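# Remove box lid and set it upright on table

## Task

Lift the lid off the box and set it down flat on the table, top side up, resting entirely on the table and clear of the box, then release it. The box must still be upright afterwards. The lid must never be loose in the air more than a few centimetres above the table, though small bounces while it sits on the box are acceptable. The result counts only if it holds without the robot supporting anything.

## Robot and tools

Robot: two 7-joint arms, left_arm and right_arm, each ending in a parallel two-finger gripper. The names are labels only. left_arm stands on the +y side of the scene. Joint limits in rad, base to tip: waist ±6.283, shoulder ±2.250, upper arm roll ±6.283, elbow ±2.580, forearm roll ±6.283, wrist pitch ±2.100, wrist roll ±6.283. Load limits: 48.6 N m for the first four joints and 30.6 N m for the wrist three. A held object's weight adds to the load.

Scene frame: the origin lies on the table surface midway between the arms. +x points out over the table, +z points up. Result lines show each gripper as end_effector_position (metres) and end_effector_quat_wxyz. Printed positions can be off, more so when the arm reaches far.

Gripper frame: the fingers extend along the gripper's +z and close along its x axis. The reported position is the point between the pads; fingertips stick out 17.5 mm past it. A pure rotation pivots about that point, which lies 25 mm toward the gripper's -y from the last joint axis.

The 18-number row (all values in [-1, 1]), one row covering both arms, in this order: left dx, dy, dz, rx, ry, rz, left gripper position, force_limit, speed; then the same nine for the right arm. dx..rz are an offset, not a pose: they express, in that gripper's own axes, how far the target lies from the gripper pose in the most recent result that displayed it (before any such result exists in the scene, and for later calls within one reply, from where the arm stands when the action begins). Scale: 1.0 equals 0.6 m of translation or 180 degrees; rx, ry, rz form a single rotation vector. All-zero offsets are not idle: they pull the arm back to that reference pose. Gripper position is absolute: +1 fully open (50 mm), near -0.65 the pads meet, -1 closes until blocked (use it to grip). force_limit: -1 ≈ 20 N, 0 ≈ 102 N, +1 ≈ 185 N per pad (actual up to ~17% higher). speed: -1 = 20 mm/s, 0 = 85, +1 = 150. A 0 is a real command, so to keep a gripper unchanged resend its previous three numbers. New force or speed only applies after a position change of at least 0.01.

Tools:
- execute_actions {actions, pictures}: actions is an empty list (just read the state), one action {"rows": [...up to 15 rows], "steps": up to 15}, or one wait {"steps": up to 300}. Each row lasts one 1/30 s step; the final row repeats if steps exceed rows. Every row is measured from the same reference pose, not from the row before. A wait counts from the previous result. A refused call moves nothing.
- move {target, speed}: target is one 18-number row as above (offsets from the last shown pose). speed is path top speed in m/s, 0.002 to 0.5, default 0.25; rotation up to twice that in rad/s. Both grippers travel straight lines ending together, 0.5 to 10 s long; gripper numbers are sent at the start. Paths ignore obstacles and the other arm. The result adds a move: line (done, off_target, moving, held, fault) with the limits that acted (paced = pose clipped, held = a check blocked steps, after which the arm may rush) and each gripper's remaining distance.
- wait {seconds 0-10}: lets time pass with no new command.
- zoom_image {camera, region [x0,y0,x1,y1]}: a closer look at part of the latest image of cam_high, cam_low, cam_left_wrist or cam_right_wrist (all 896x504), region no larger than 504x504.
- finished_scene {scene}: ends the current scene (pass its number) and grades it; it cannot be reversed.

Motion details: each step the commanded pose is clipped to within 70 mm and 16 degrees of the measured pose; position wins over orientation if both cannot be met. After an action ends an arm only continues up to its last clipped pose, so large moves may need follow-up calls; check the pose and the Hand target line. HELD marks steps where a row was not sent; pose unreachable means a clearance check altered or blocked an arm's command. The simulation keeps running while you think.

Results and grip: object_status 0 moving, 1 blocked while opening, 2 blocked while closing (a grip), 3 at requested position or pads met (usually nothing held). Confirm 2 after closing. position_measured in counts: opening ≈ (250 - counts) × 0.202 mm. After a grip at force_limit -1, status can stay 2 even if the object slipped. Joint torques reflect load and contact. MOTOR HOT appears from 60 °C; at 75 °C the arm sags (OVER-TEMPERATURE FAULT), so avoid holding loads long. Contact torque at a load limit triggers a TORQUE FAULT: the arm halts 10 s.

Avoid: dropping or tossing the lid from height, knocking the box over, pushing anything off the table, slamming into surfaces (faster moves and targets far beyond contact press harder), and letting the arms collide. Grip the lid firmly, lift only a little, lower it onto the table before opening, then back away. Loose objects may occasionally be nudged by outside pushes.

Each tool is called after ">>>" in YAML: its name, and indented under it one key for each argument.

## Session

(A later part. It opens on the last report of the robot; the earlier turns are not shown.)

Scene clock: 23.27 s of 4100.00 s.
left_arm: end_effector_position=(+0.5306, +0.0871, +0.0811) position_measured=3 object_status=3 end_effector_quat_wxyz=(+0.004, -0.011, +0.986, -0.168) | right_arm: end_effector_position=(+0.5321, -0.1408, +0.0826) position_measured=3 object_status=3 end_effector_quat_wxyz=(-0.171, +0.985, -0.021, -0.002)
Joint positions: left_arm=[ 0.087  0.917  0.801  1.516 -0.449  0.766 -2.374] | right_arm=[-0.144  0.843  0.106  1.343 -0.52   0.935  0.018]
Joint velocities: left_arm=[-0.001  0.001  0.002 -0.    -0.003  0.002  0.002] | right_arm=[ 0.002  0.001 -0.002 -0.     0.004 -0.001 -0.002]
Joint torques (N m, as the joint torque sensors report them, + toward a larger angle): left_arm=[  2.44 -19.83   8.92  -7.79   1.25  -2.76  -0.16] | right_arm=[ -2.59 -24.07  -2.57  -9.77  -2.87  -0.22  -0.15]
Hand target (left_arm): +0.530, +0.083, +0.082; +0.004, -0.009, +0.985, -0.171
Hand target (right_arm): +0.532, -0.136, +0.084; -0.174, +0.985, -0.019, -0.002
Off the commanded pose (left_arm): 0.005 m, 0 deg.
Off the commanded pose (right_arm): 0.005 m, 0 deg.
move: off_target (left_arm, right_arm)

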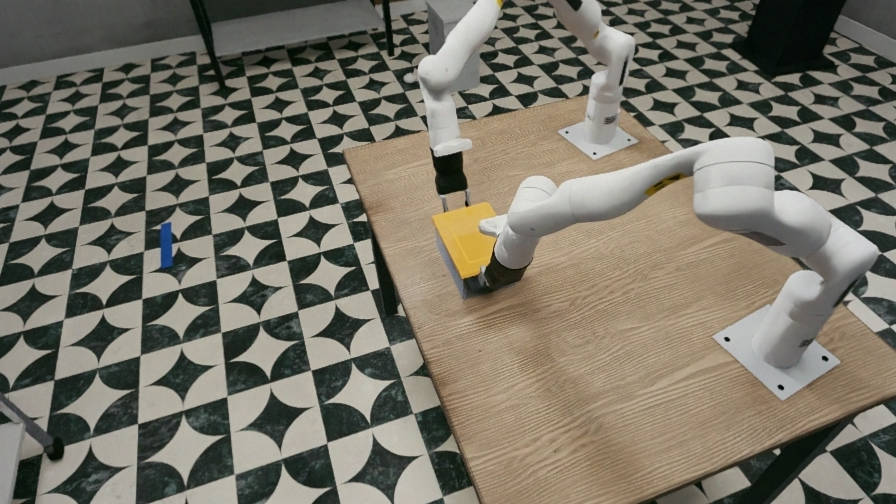

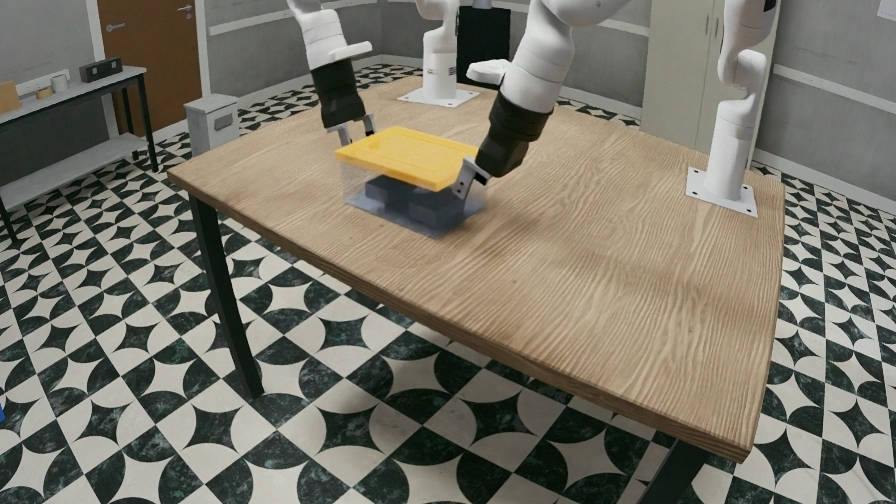

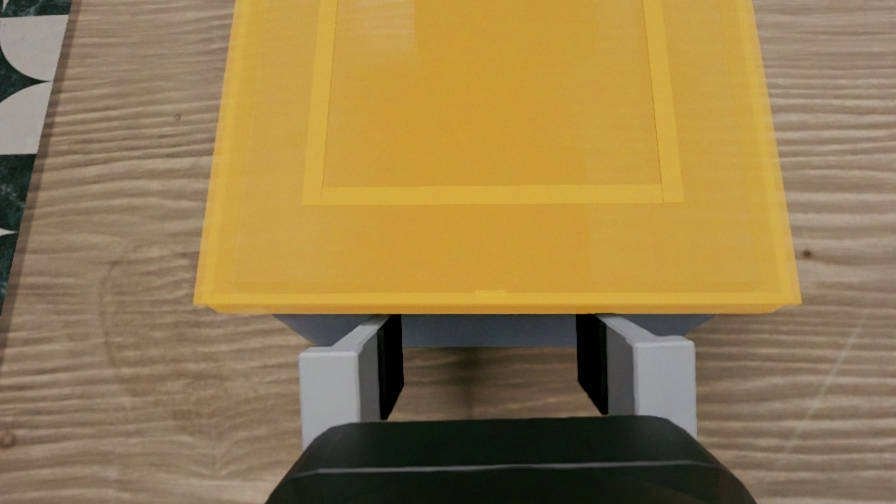

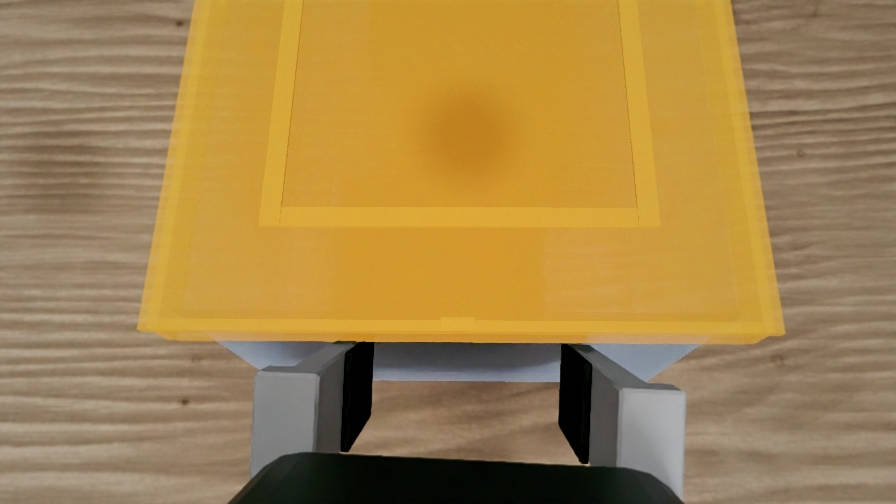

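>>> execute_actions:
  actions:
    - {"rows":[[0,-0.010,0.003,0.002,0,0,1,0,0,0,-0.010,0.002,0.002,0,0,1,0,0],[0,-0.013,0.004,0.002,0,0,1,0,0,0,-0.013,0.004,0.002,0,0,1,0,0],[0,-0.016,0.005,0.002,0,0,1,0,0,0,-0.016,0.005,0.002,0,0,1,0,0],[0,-0.016,0.005,0.002,0,0,1,0,0,0,-0.016,0.005,0.002,0,0,1,0,0],[0,-0.016,0.005,0.002,0,0,1,0,0,0,-0.016,0.005,0.002,0,0,1,0,0],[0,-0.017,0.002,0.002,0,0,1,0,0,0,-0.017,0.002,0.002,0,0,1,0,0],[0,-0.018,-0.001,0.002,0,0,1,0,0,0,-0.018,-0.001,0.002,0,0,1,0,0],[0,-0.019,-0.004,0.002,0,0,1,0,0,0,-0.019,-0.004,0.002,0,0,1,0,0],[0,-0.020,-0.007,0.002,0,0,1,0,0,0,-0.020,-0.007,0.002,0,0,1,0,0],[0,-0.021,-0.010,0.002,0,0,1,0,0,0,-0.021,-0.010,0.002,0,0,1,0,0],[0,-0.022,-0.013,0.002,0,0,1,0,0,0,-0.022,-0.013,0.002,0,0,1,0,0],[0,-0.023,-0.016,0.002,0,0,1,0,0,0,-0.023,-0.016,0.002,0,0,1,0,0]],"steps":15}
  pictures: false

>>> wait:
  seconds: 0.5

Scene clock: 25.90 s of 4100.00 s.
left_arm: end_effector_position=(+0.5327, +0.0863, +0.0902) position_measured=3 object_status=3 end_effector_quat_wxyz=(+0.002, -0.014, +0.986, -0.165) | right_arm: end_effector_position=(+0.5339, -0.1405, +0.0922) position_measured=3 object_status=3 end_effector_quat_wxyz=(-0.169, +0.985, -0.026, -0.003)
Joint positions: left_arm=[ 0.091  0.908  0.806  1.495 -0.443  0.798 -2.367] | right_arm=[-0.149  0.833  0.112  1.326 -0.509  0.96  -0.008]
Joint velocities: left_arm=[-0.004 -0.002  0.007 -0.003 -0.005  0.006  0.007] | right_arm=[ 0.003 -0.006 -0.009 -0.002  0.011  0.005 -0.009]
Joint torques (N m, as the joint torque sensors report them, + toward a larger angle): left_arm=[  5.29 -21.94  12.53  -9.17   2.89  -3.74   0.09] | right_arm=[ -5.34 -27.26  -5.02 -10.71  -4.9    0.28  -0.5 ]
Hand target (left_arm): +0.531, +0.077, +0.095; +0.004, -0.011, +0.985, -0.171
Hand target (right_arm): +0.533, -0.131, +0.096; -0.174, +0.984, -0.021, -0.002
Off the commanded pose (left_arm): 0.010 m, 1 deg.
Off the commanded pose (right_arm): 0.010 m, 1 deg.
Steps of this call (steps 1 to 64: nothing new was sent; steps 65 to 79: all 15 steps of this action). Readings (end_effector_position | what the end effector reports):
65: left_arm (+0.5306, +0.0867, +0.0807) | right_arm (+0.5322, -0.1405, +0.0825) | left_arm position_measured=3 object_status=3 | right_arm position_measured=3 object_status=3
66: left_arm (+0.5311, +0.0862, +0.0798) | right_arm (+0.5326, -0.1402, +0.0820) | left_arm position_measured=3 object_status=3 | right_arm position_measured=3 object_status=3
68: left_arm (+0.5321, +0.0860, +0.0790) | right_arm (+0.5336, -0.1403, +0.0815) | left_arm position_measured=3 object_status=3 | right_arm position_measured=3 object_status=3
72: left_arm (+0.5331, +0.0864, +0.0816) | right_arm (+0.5341, -0.1404, +0.0837) | left_arm position_measured=3 object_status=3 | right_arm position_measured=3 object_status=3
79: the state above

Scene clock: 26.40 s of 4100.00 s.
left_arm: end_effector_position=(+0.5328, +0.0863, +0.0905) position_measured=3 object_status=3 end_effector_quat_wxyz=(+0.003, -0.014, +0.986, -0.165) | right_arm: end_effector_position=(+0.5339, -0.1405, +0.0925) position_measured=3 object_status=3 end_effector_quat_wxyz=(-0.169, +0.985, -0.025, -0.002)
Joint positions: left_arm=[ 0.091  0.907  0.807  1.495 -0.443  0.798 -2.367] | right_arm=[-0.149  0.832  0.112  1.326 -0.508  0.96  -0.009]
Joint velocities: left_arm=[ 0.001  0.001  0.    -0.     0.    -0.002 -0.002] | right_arm=[ 0.    -0.     0.     0.    -0.    -0.     0.001]
Joint torques (N m, as the joint torque sensors report them, + toward a larger angle): left_arm=[  4.74 -22.01  12.49  -8.9    2.74  -3.78  -0.07] | right_arm=[ -5.45 -27.6   -5.23 -11.7   -4.81   0.37  -0.38]
Hand target (left_arm): +0.531, +0.077, +0.095; +0.004, -0.011, +0.985, -0.171
Hand target (right_arm): +0.533, -0.131, +0.096; -0.174, +0.984, -0.021, -0.002
Off the commanded pose (left_arm): 0.010 m, 1 deg.
Off the commanded pose (right_arm): 0.010 m, 1 deg.
Steps of this call (steps 1 to 15: nothing new was sent). Readings (end_effector_position | what the end effector reports):
1: left_arm (+0.5327, +0.0863, +0.0903) | right_arm (+0.5339, -0.1405, +0.0923) | left_arm position_measured=3 object_status=3 | right_arm position_measured=3 object_status=3
2: left_arm (+0.5328, +0.0863, +0.0903) | right_arm (+0.5339, -0.1405, +0.0924) | left_arm position_measured=3 object_status=3 | right_arm position_measured=3 object_status=3
4: left_arm (+0.5328, +0.0863, +0.0904) | right_arm (+0.5339, -0.1405, +0.0925) | left_arm position_measured=3 object_status=3 | right_arm position_measured=3 object_status=3
8: left_arm (+0.5328, +0.0863, +0.0905) | right_arm (+0.5339, -0.1405, +0.0925) | left_arm position_measured=3 object_status=3 | right_arm position_measured=3 object_status=3
15: the state above

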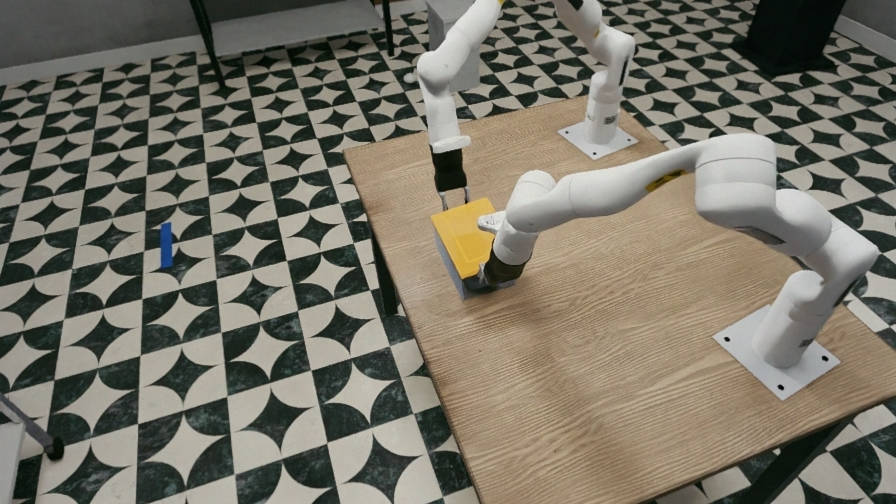

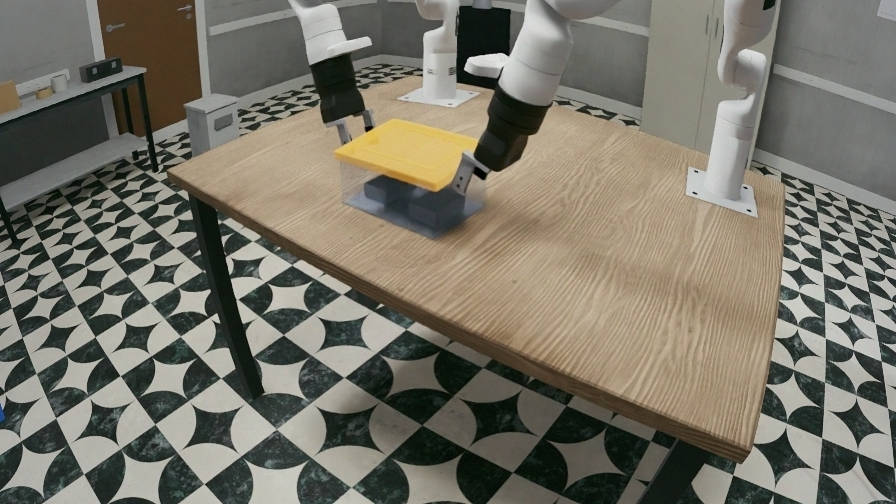

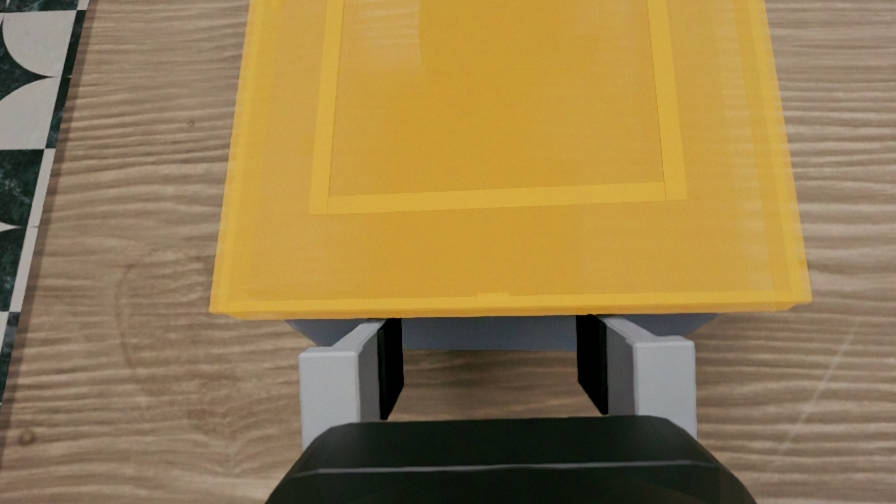

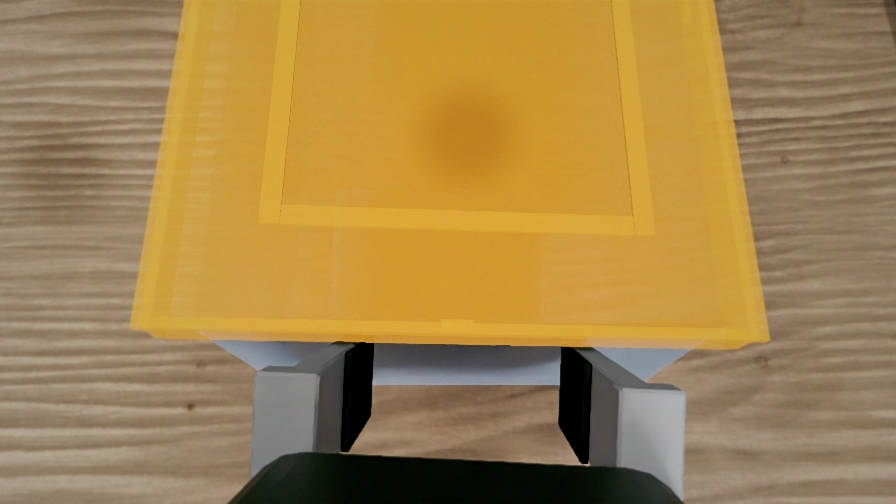

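>>> zoom_image:
  camera: "cam_low"
  region: [310,100,520,250]

>>> zoom_image:
  camera: "cam_high"
  region: [400,180,560,320]

Region (310, 100, 520, 250) of cam_low's 896x504 image, scaled by 2.400, with more detail than that image has; it fills the top 360 rows of this view, and the rest is white.

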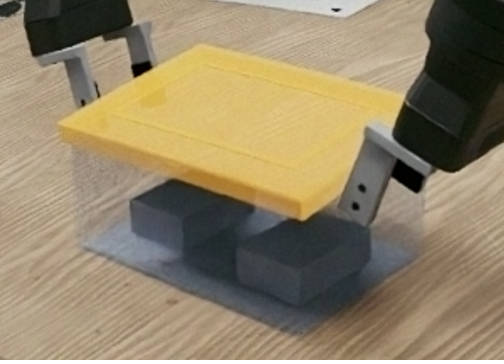

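Region (400, 180, 560, 320) of cam_high's 896x504 image, scaled by 3.150, with more detail than that image has; it fills the top 441 rows of this view, and the rest is white.

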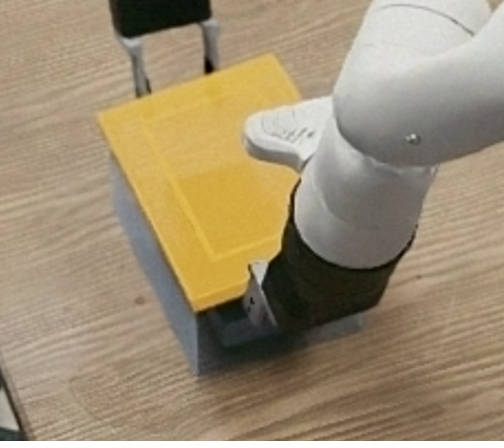

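>>> execute_actions:
  actions:
    - {"rows":[[0,-0.024,-0.012,0.004,0,0,1,0,0,0,-0.024,-0.012,0.003,0,0,1,0,0],[0,-0.0315,-0.033,0.004,0,0,1,0,0,0,-0.0315,-0.033,0.003,0,0,1,0,0]],"steps":15}

>>> zoom_image:
  camera: "cam_low"
  region: [310,100,520,250]

Scene clock: 30.47 s of 4100.00 s.
left_arm: end_effector_position=(+0.5372, +0.0853, +0.1121) position_measured=3 object_status=3 end_effector_quat_wxyz=(+0.003, -0.020, +0.986, -0.165) | right_arm: end_effector_position=(+0.5374, -0.1405, +0.1149) position_measured=3 object_status=3 end_effector_quat_wxyz=(-0.168, +0.985, -0.031, -0.002)
Joint positions: left_arm=[ 0.087  0.884  0.825  1.462 -0.427  0.85  -2.361] | right_arm=[-0.154  0.807  0.121  1.295 -0.494  1.008 -0.047]
Joint velocities: left_arm=[-0.004  0.003  0.007  0.    -0.008  0.002  0.006] | right_arm=[ 0.007 -0.003 -0.014 -0.     0.011 -0.003 -0.007]
Joint torques (N m, as the joint torque sensors report them, + toward a larger angle): left_arm=[  6.85 -20.79  12.46  -8.02   2.88  -3.47  -0.71] | right_arm=[ -7.57 -24.74  -5.73 -11.33  -5.23   0.15  -0.34]
Hand target (left_arm): +0.533, +0.075, +0.115; +0.003, -0.015, +0.985, -0.171
Hand target (right_arm): +0.535, -0.129, +0.118; -0.173, +0.985, -0.025, -0.002
Off the commanded pose (left_arm): 0.012 m, 1 deg.
Off the commanded pose (right_arm): 0.012 m, 1 deg.
Steps of this call (steps 1 to 90: nothing new was sent; then 0.57 s passed at rest; steps 91 to 105: all 15 steps of this action). Readings (end_effector_position | what the end effector reports):
91: left_arm (+0.5329, +0.0862, +0.0908) | right_arm (+0.5340, -0.1403, +0.0930) | left_arm position_measured=3 object_status=3 | right_arm position_measured=3 object_status=3
92: left_arm (+0.5336, +0.0863, +0.0927) | right_arm (+0.5342, -0.1401, +0.0953) | left_arm position_measured=3 object_status=3 | right_arm position_measured=3 object_status=3
94: left_arm (+0.5353, +0.0865, +0.1043) | right_arm (+0.5349, -0.1398, +0.1076) | left_arm position_measured=3 object_status=3 | right_arm position_measured=3 object_status=3
98: left_arm (+0.5372, +0.0850, +0.1117) | right_arm (+0.5374, -0.1408, +0.1144) | left_arm position_measured=3 object_status=3 | right_arm position_measured=3 object_status=3
105: the state above

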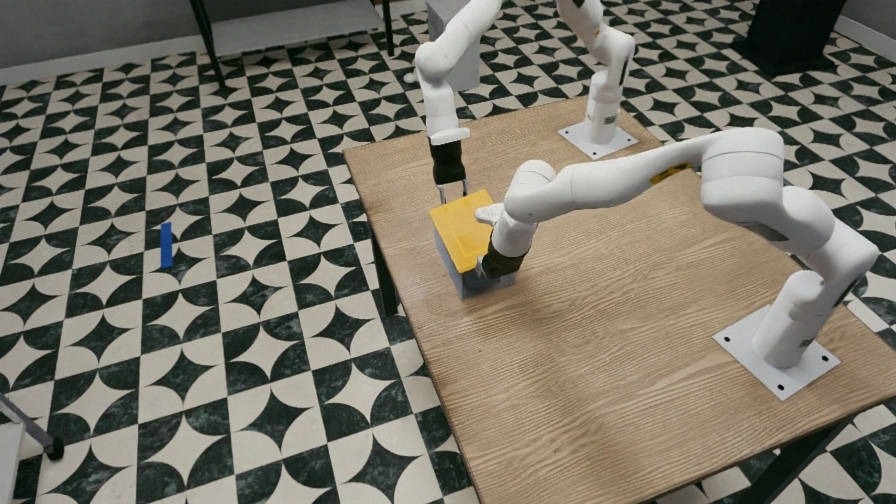

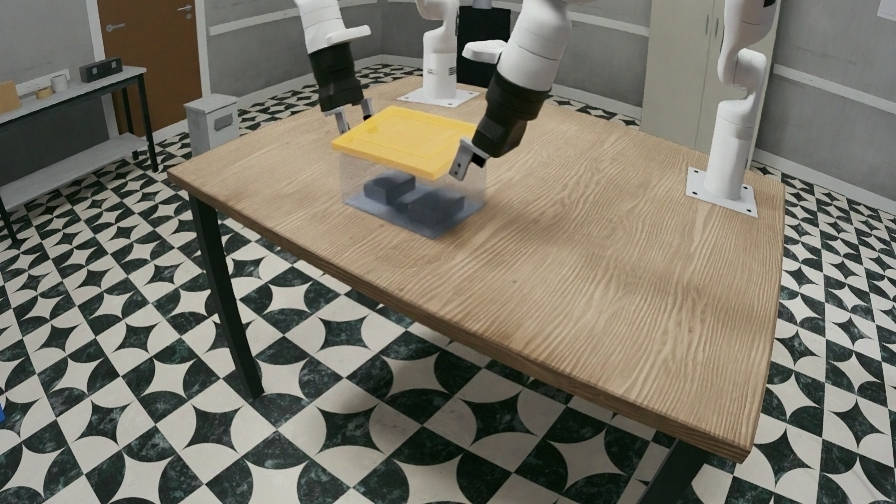

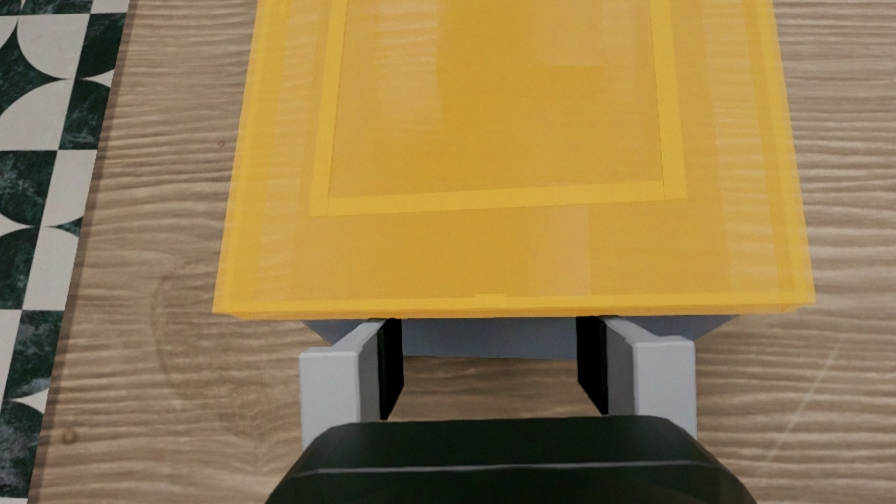

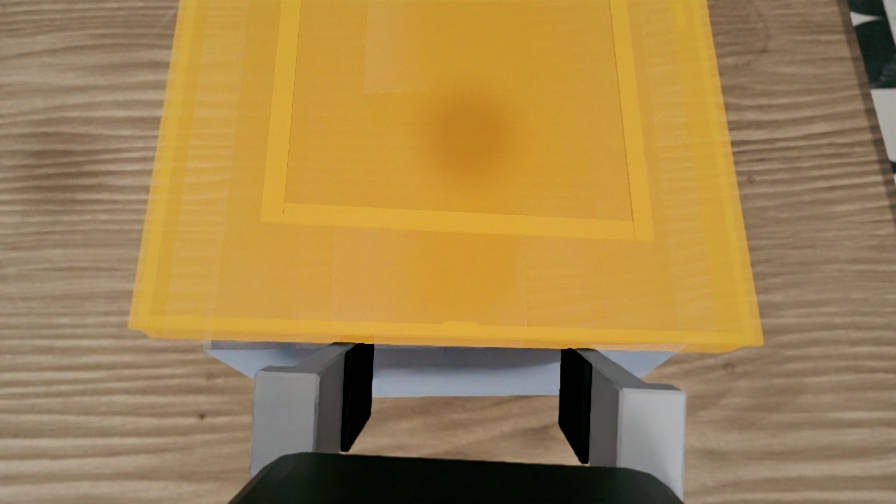

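Region (310, 100, 520, 250) of cam_low's 896x504 image, scaled by 2.400, with more detail than that image has; it fills the top 360 rows of this view, and the rest is white.

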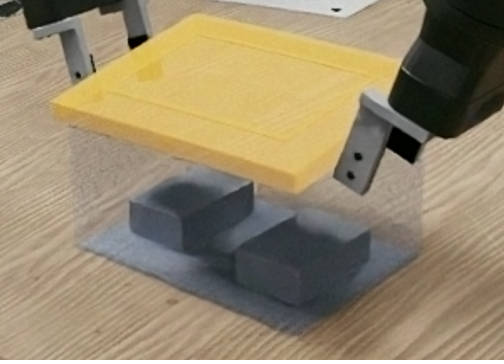

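>>> execute_actions:
  actions:
    - {"rows":[[0.005,-0.021,-0.004,0.004,0,0.003,1,0,0,-0.004,-0.021,-0.004,0.003,0,-0.004,1,0,0],[0.005,-0.023,-0.009,0.004,0,0.003,1,0,0,-0.004,-0.023,-0.009,0.003,0,-0.004,1,0,0],[0.005,-0.025,-0.015,0.004,0,0.003,1,0,0,-0.004,-0.025,-0.015,0.003,0,-0.004,1,0,0],[0.005,-0.027,-0.020,0.004,0,0.003,1,0,0,-0.004,-0.027,-0.020,0.003,0,-0.004,1,0,0],[0.005,-0.029,-0.026,0.004,0,0.003,1,0,0,-0.004,-0.029,-0.026,0.003,0,-0.004,1,0,0],[0.005,-0.031,-0.031,0.004,0,0.003,1,0,0,-0.004,-0.031,-0.031,0.003,0,-0.004,1,0,0],[0.01,-0.033,-0.037,0.004,0,0.003,1,0,0,-0.009,-0.033,-0.037,0.003,0,-0.004,1,0,0],[0.015,-0.035,-0.042,0.004,0,0.003,1,0,0,-0.014,-0.035,-0.042,0.003,0,-0.004,1,0,0],[0.022,-0.035,-0.042,0.004,0,0.003,1,0,0,-0.021,-0.035,-0.042,0.003,0,-0.004,1,0,0],[0.03,-0.035,-0.042,0.004,0,0.003,1,0,0,-0.029,-0.035,-0.042,0.003,0,-0.004,1,0,0],[0.038,-0.035,-0.042,0.004,0,0.003,1,0,0,-0.037,-0.035,-0.042,0.003,0,-0.004,1,0,0],[0.046,-0.035,-0.042,0.004,0,0.003,1,0,0,-0.045,-0.035,-0.042,0.003,0,-0.004,1,0,0],[0.054,-0.035,-0.042,0.004,0,0.003,1,0,0,-0.053,-0.035,-0.042,0.003,0,-0.004,1,0,0],[0.062,-0.035,-0.042,0.004,0,0.003,1,0,0,-0.061,-0.035,-0.042,0.003,0,-0.004,1,0,0],[0.07,-0.035,-0.042,0.004,0,0.003,1,0,0,-0.069,-0.035,-0.042,0.003,0,-0.004,1,0,0]],"steps":15}

Scene clock: 34.23 s of 4100.00 s.
left_arm: end_effector_position=(+0.5116, +0.0849, +0.1385) position_measured=3 object_status=3 end_effector_quat_wxyz=(+0.004, -0.022, +0.986, -0.163) | right_arm: end_effector_position=(+0.5125, -0.1405, +0.1436) position_measured=3 object_status=3 end_effector_quat_wxyz=(-0.165, +0.986, -0.032, -0.000)
Joint positions: left_arm=[ 0.072  0.806  0.853  1.526 -0.403  0.857 -2.326] | right_arm=[-0.175  0.719  0.125  1.37  -0.477  1.013 -0.071]
Joint velocities: left_arm=[-0.042 -0.215  0.026  0.468  0.029 -0.262  0.176] | right_arm=[-0.078 -0.265 -0.033  0.538 -0.011 -0.276  0.033]
Joint torques (N m, as the joint torque sensors report them, + toward a larger angle): left_arm=[  7.63 -19.05  13.5   -9.25   3.45  -4.63  -0.39] | right_arm=[ -8.75 -23.93  -7.47 -11.45  -6.02   0.05   0.07]
Hand target (left_arm): +0.496, +0.073, +0.142; +0.003, -0.015, +0.985, -0.171
Hand target (right_arm): +0.497, -0.127, +0.146; -0.172, +0.985, -0.025, -0.002
Off the commanded pose (left_arm): 0.021 m, 1 deg.
Off the commanded pose (right_arm): 0.021 m, 1 deg.
Steps of this call (steps 1 to 90: nothing new was sent; then 0.27 s passed at rest; steps 91 to 105: all 15 steps of this action). Readings (end_effector_position | what the end effector reports):
91: left_arm (+0.5374, +0.0852, +0.1126) | right_arm (+0.5375, -0.1404, +0.1158) | left_arm position_measured=3 object_status=3 | right_arm position_measured=3 object_status=3
92: left_arm (+0.5380, +0.0852, +0.1142) | right_arm (+0.5378, -0.1405, +0.1179) | left_arm position_measured=3 object_status=3 | right_arm position_measured=3 object_status=3
94: left_arm (+0.5385, +0.0849, +0.1206) | right_arm (+0.5388, -0.1407, +0.1245) | left_arm position_measured=3 object_status=3 | right_arm position_measured=3 object_status=3
98: left_arm (+0.5380, +0.0847, +0.1346) | right_arm (+0.5384, -0.1408, +0.1389) | left_arm position_measured=3 object_status=3 | right_arm position_measured=3 object_status=3
105: the state above

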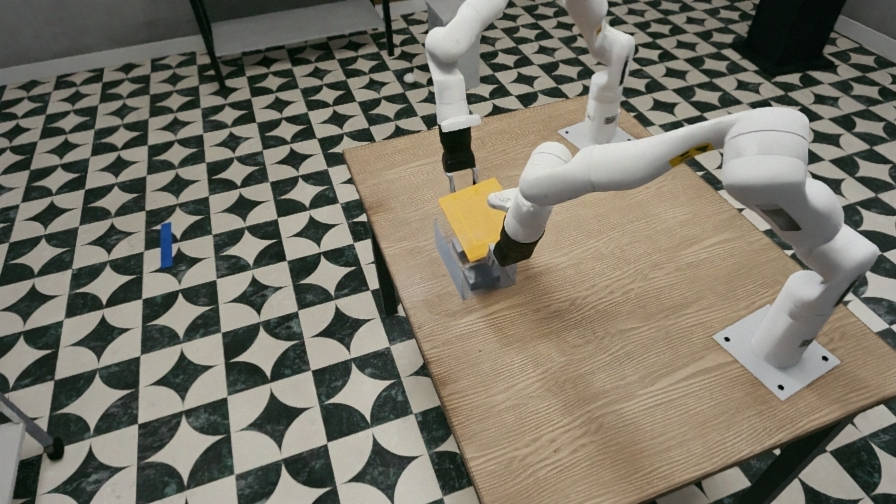

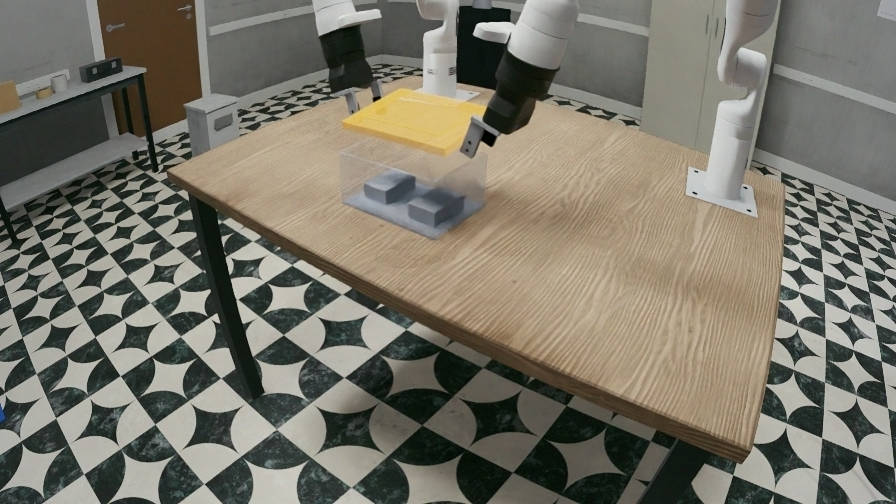

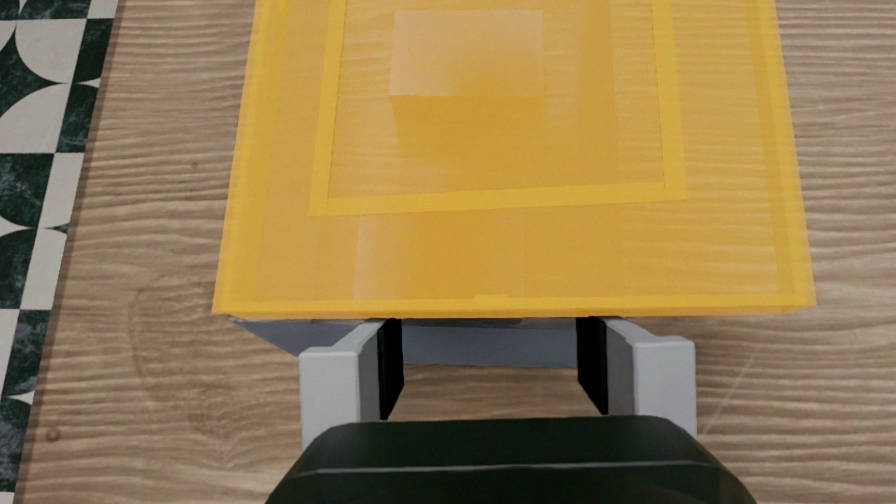

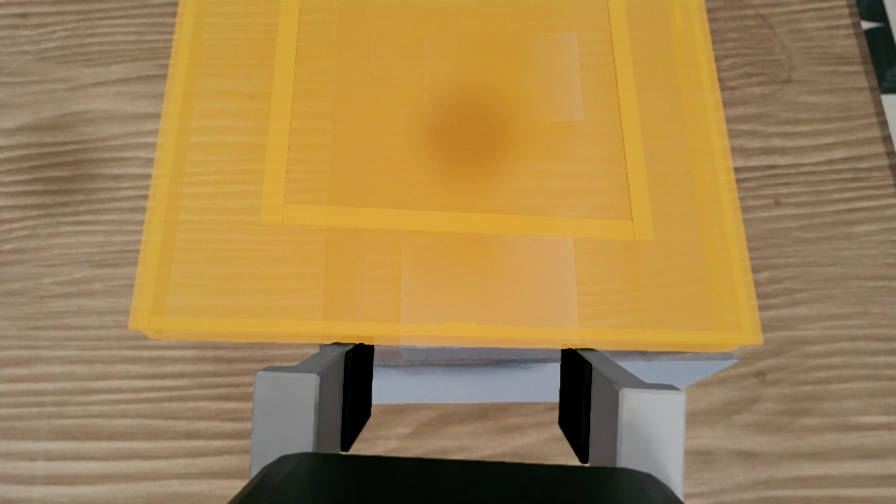

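>>> execute_actions:
  actions:
    - {"rows":[[0.032,-0.017,0.003,0.004,0,0.003,1,0,0,-0.032,-0.015,0.005,0.004,0,-0.004,1,0,0],[0.04,-0.017,0.003,0.004,0,0.003,1,0,0,-0.04,-0.015,0.005,0.004,0,-0.004,1,0,0],[0.05,-0.016,0.002,0.004,0,0.003,1,0,0,-0.05,-0.014,0.005,0.004,0,-0.004,1,0,0],[0.06,-0.016,0.002,0.004,0,0.003,1,0,0,-0.06,-0.014,0.005,0.004,0,-0.004,1,0,0],[0.07,-0.015,0.002,0.004,0,0.003,1,0,0,-0.07,-0.013,0.005,0.004,0,-0.004,1,0,0],[0.08,-0.015,0.002,0.004,0,0.003,1,0,0,-0.08,-0.012,0.005,0.004,0,-0.004,1,0,0],[0.09,-0.014,0.002,0.004,0,0.003,1,0,0,-0.09,-0.012,0.005,0.004,0,-0.004,1,0,0],[0.10,-0.014,0.002,0.004,0,0.003,1,0,0,-0.10,-0.011,0.005,0.004,0,-0.004,1,0,0],[0.11,-0.013,0.001,0.004,0,0.003,1,0,0,-0.11,-0.010,0.004,0.004,0,-0.004,1,0,0],[0.12,-0.013,0.001,0.004,0,0.003,1,0,0,-0.12,-0.010,0.004,0.004,0,-0.004,1,0,0],[0.13,-0.012,0.001,0.004,0,0.003,1,0,0,-0.13,-0.009,0.004,0.004,0,-0.004,1,0,0],[0.14,-0.012,0.001,0.004,0,0.003,1,0,0,-0.14,-0.008,0.004,0.004,0,-0.004,1,0,0],[0.15,-0.011,0.001,0.004,0,0.003,1,0,0,-0.15,-0.008,0.004,0.004,0,-0.004,1,0,0],[0.16,-0.011,0.001,0.004,0,0.003,1,0,0,-0.16,-0.007,0.004,0.004,0,-0.004,1,0,0],[0.165,-0.011,0.001,0.004,0,0.003,1,0,0,-0.165,-0.007,0.004,0.004,0,-0.004,1,0,0]],"steps":15}
  pictures: false

>>> wait:
  seconds: 0.3

Scene clock: 38.07 s of 4100.00 s.
left_arm: end_effector_position=(+0.4296, +0.0851, +0.1356) position_measured=3 object_status=3 end_effector_quat_wxyz=(+0.003, -0.022, +0.987, -0.161) | right_arm: end_effector_position=(+0.4309, -0.1410, +0.1402) position_measured=3 object_status=3 end_effector_quat_wxyz=(-0.165, +0.986, -0.031, -0.001)
Joint positions: left_arm=[ 0.061  0.677  0.872  1.793 -0.383  0.698 -2.222] | right_arm=[-0.216  0.566  0.098  1.679 -0.494  0.85  -0.048]
Joint velocities: left_arm=[ 0.005 -0.265  0.054  0.523  0.053 -0.315  0.222] | right_arm=[-0.095 -0.306 -0.062  0.606 -0.048 -0.315  0.015]
Joint torques (N m, as the joint torque sensors report them, + toward a larger angle): left_arm=[  5.9  -15.19  11.8  -10.36   2.92  -5.24  -0.68] | right_arm=[ -6.87 -20.04  -6.72 -11.61  -5.19  -0.22  -0.08]
Hand target (left_arm): +0.413, +0.075, +0.139; +0.003, -0.017, +0.986, -0.168
Hand target (right_arm): +0.414, -0.130, +0.143; -0.170, +0.985, -0.025, -0.000
Off the commanded pose (left_arm): 0.020 m, 1 deg.
Off the commanded pose (right_arm): 0.021 m, 1 deg.
Steps of this call (steps 1 to 90: nothing new was sent; then 0.33 s passed at rest; steps 91 to 105: all 15 steps of this action). Readings (end_effector_position | what the end effector reports):
91: left_arm (+0.5001, +0.0849, +0.1379) | right_arm (+0.5007, -0.1407, +0.1427) | left_arm position_measured=3 object_status=3 | right_arm position_measured=3 object_status=3
92: left_arm (+0.4993, +0.0850, +0.1378) | right_arm (+0.5000, -0.1408, +0.1428) | left_arm position_measured=3 object_status=3 | right_arm position_measured=3 object_status=3
94: left_arm (+0.4931, +0.0851, +0.1375) | right_arm (+0.4947, -0.1409, +0.1428) | left_arm position_measured=3 object_status=3 | right_arm position_measured=3 object_status=3
98: left_arm (+0.4717, +0.0851, +0.1366) | right_arm (+0.4730, -0.1408, +0.1418) | left_arm position_measured=3 object_status=3 | right_arm position_measured=3 object_status=3
105: the state above

Scene clock: 38.37 s of 4100.00 s.
left_arm: end_effector_position=(+0.4158, +0.0850, +0.1348) position_measured=3 object_status=3 end_effector_quat_wxyz=(+0.002, -0.022, +0.987, -0.161) | right_arm: end_effector_position=(+0.4166, -0.1411, +0.1394) position_measured=3 object_status=3 end_effector_quat_wxyz=(-0.164, +0.986, -0.032, -0.001)
Joint positions: left_arm=[ 0.063  0.657  0.876  1.832 -0.379  0.675 -2.206] | right_arm=[-0.224  0.541  0.092  1.729 -0.498  0.822 -0.048]
Joint velocities: left_arm=[-0.001 -0.008 -0.002  0.003 -0.002  0.    -0.002] | right_arm=[-0.003 -0.013  0.002 -0.001 -0.001 -0.001  0.   ]
Joint torques (N m, as the joint torque sensors report them, + toward a larger angle): left_arm=[  6.3  -14.81  11.59  -9.91   2.63  -5.13  -0.26] | right_arm=[ -6.85 -19.92  -6.86 -11.93  -5.35   0.21  -0.2 ]
Hand target (left_arm): +0.413, +0.075, +0.139; +0.003, -0.017, +0.986, -0.168
Hand target (right_arm): +0.414, -0.130, +0.143; -0.170, +0.985, -0.025, -0.000
Off the commanded pose (left_arm): 0.012 m, 1 deg.
Off the commanded pose (right_arm): 0.013 m, 1 deg.
Steps of this call (steps 1 to 9: nothing new was sent). Readings (end_effector_position | what the end effector reports):
1: left_arm (+0.4240, +0.0850, +0.1354) | right_arm (+0.4253, -0.1410, +0.1399) | left_arm position_measured=3 object_status=3 | right_arm position_measured=3 object_status=3
2: left_arm (+0.4195, +0.0849, +0.1350) | right_arm (+0.4208, -0.1412, +0.1393) | left_arm position_measured=3 object_status=3 | right_arm position_measured=3 object_status=3
4: left_arm (+0.4156, +0.0846, +0.1343) | right_arm (+0.4163, -0.1415, +0.1381) | left_arm position_measured=3 object_status=3 | right_arm position_measured=3 object_status=3
8: left_arm (+0.4157, +0.0849, +0.1348) | right_arm (+0.4165, -0.1412, +0.1391) | left_arm position_measured=3 object_status=3 | right_arm position_measured=3 object_status=3
9: the state above

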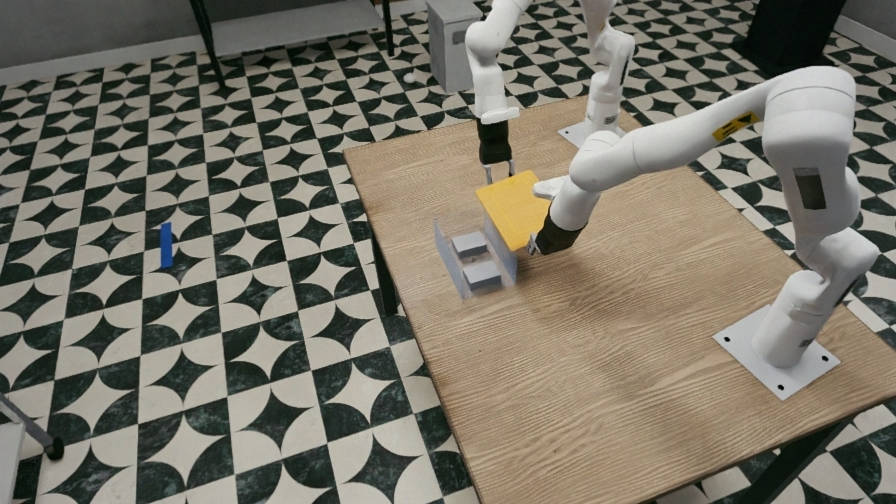

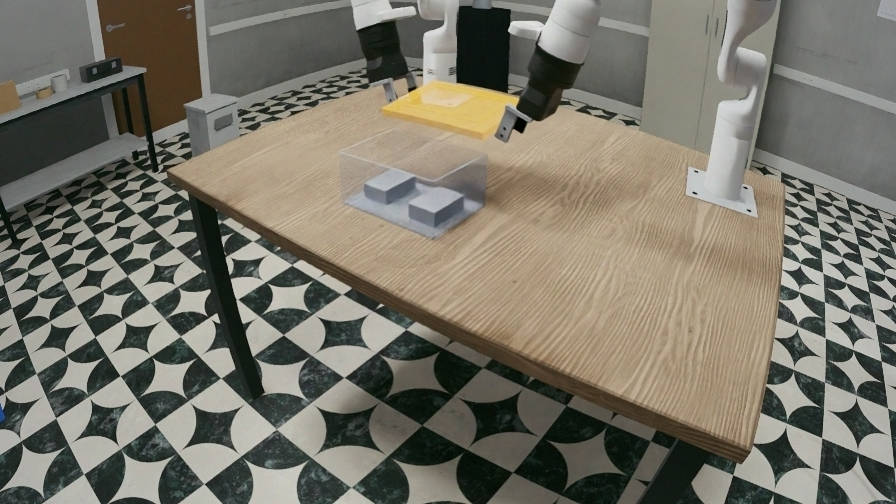

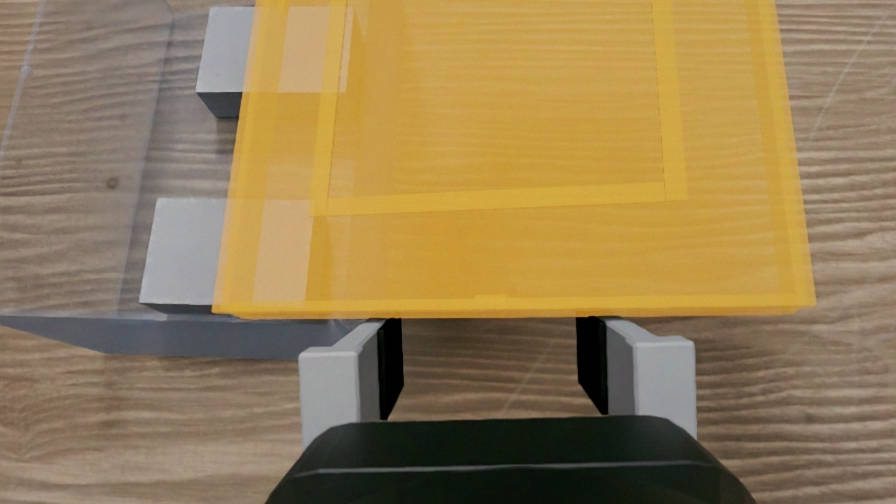

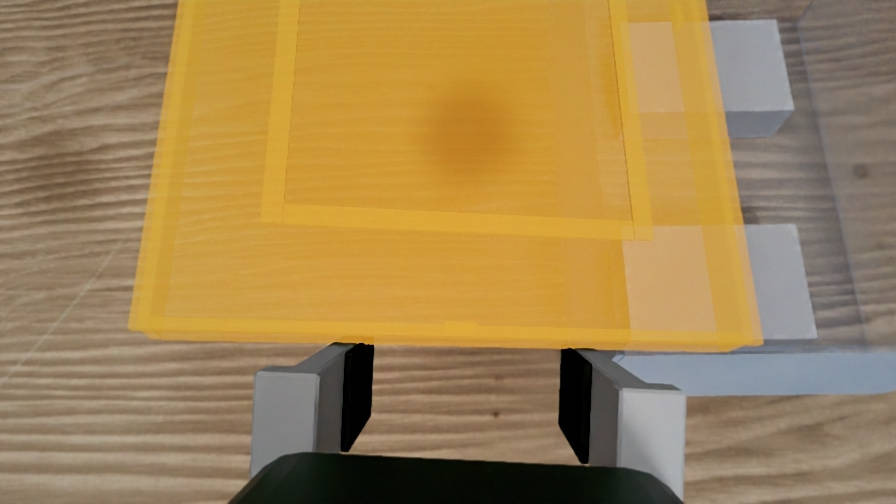

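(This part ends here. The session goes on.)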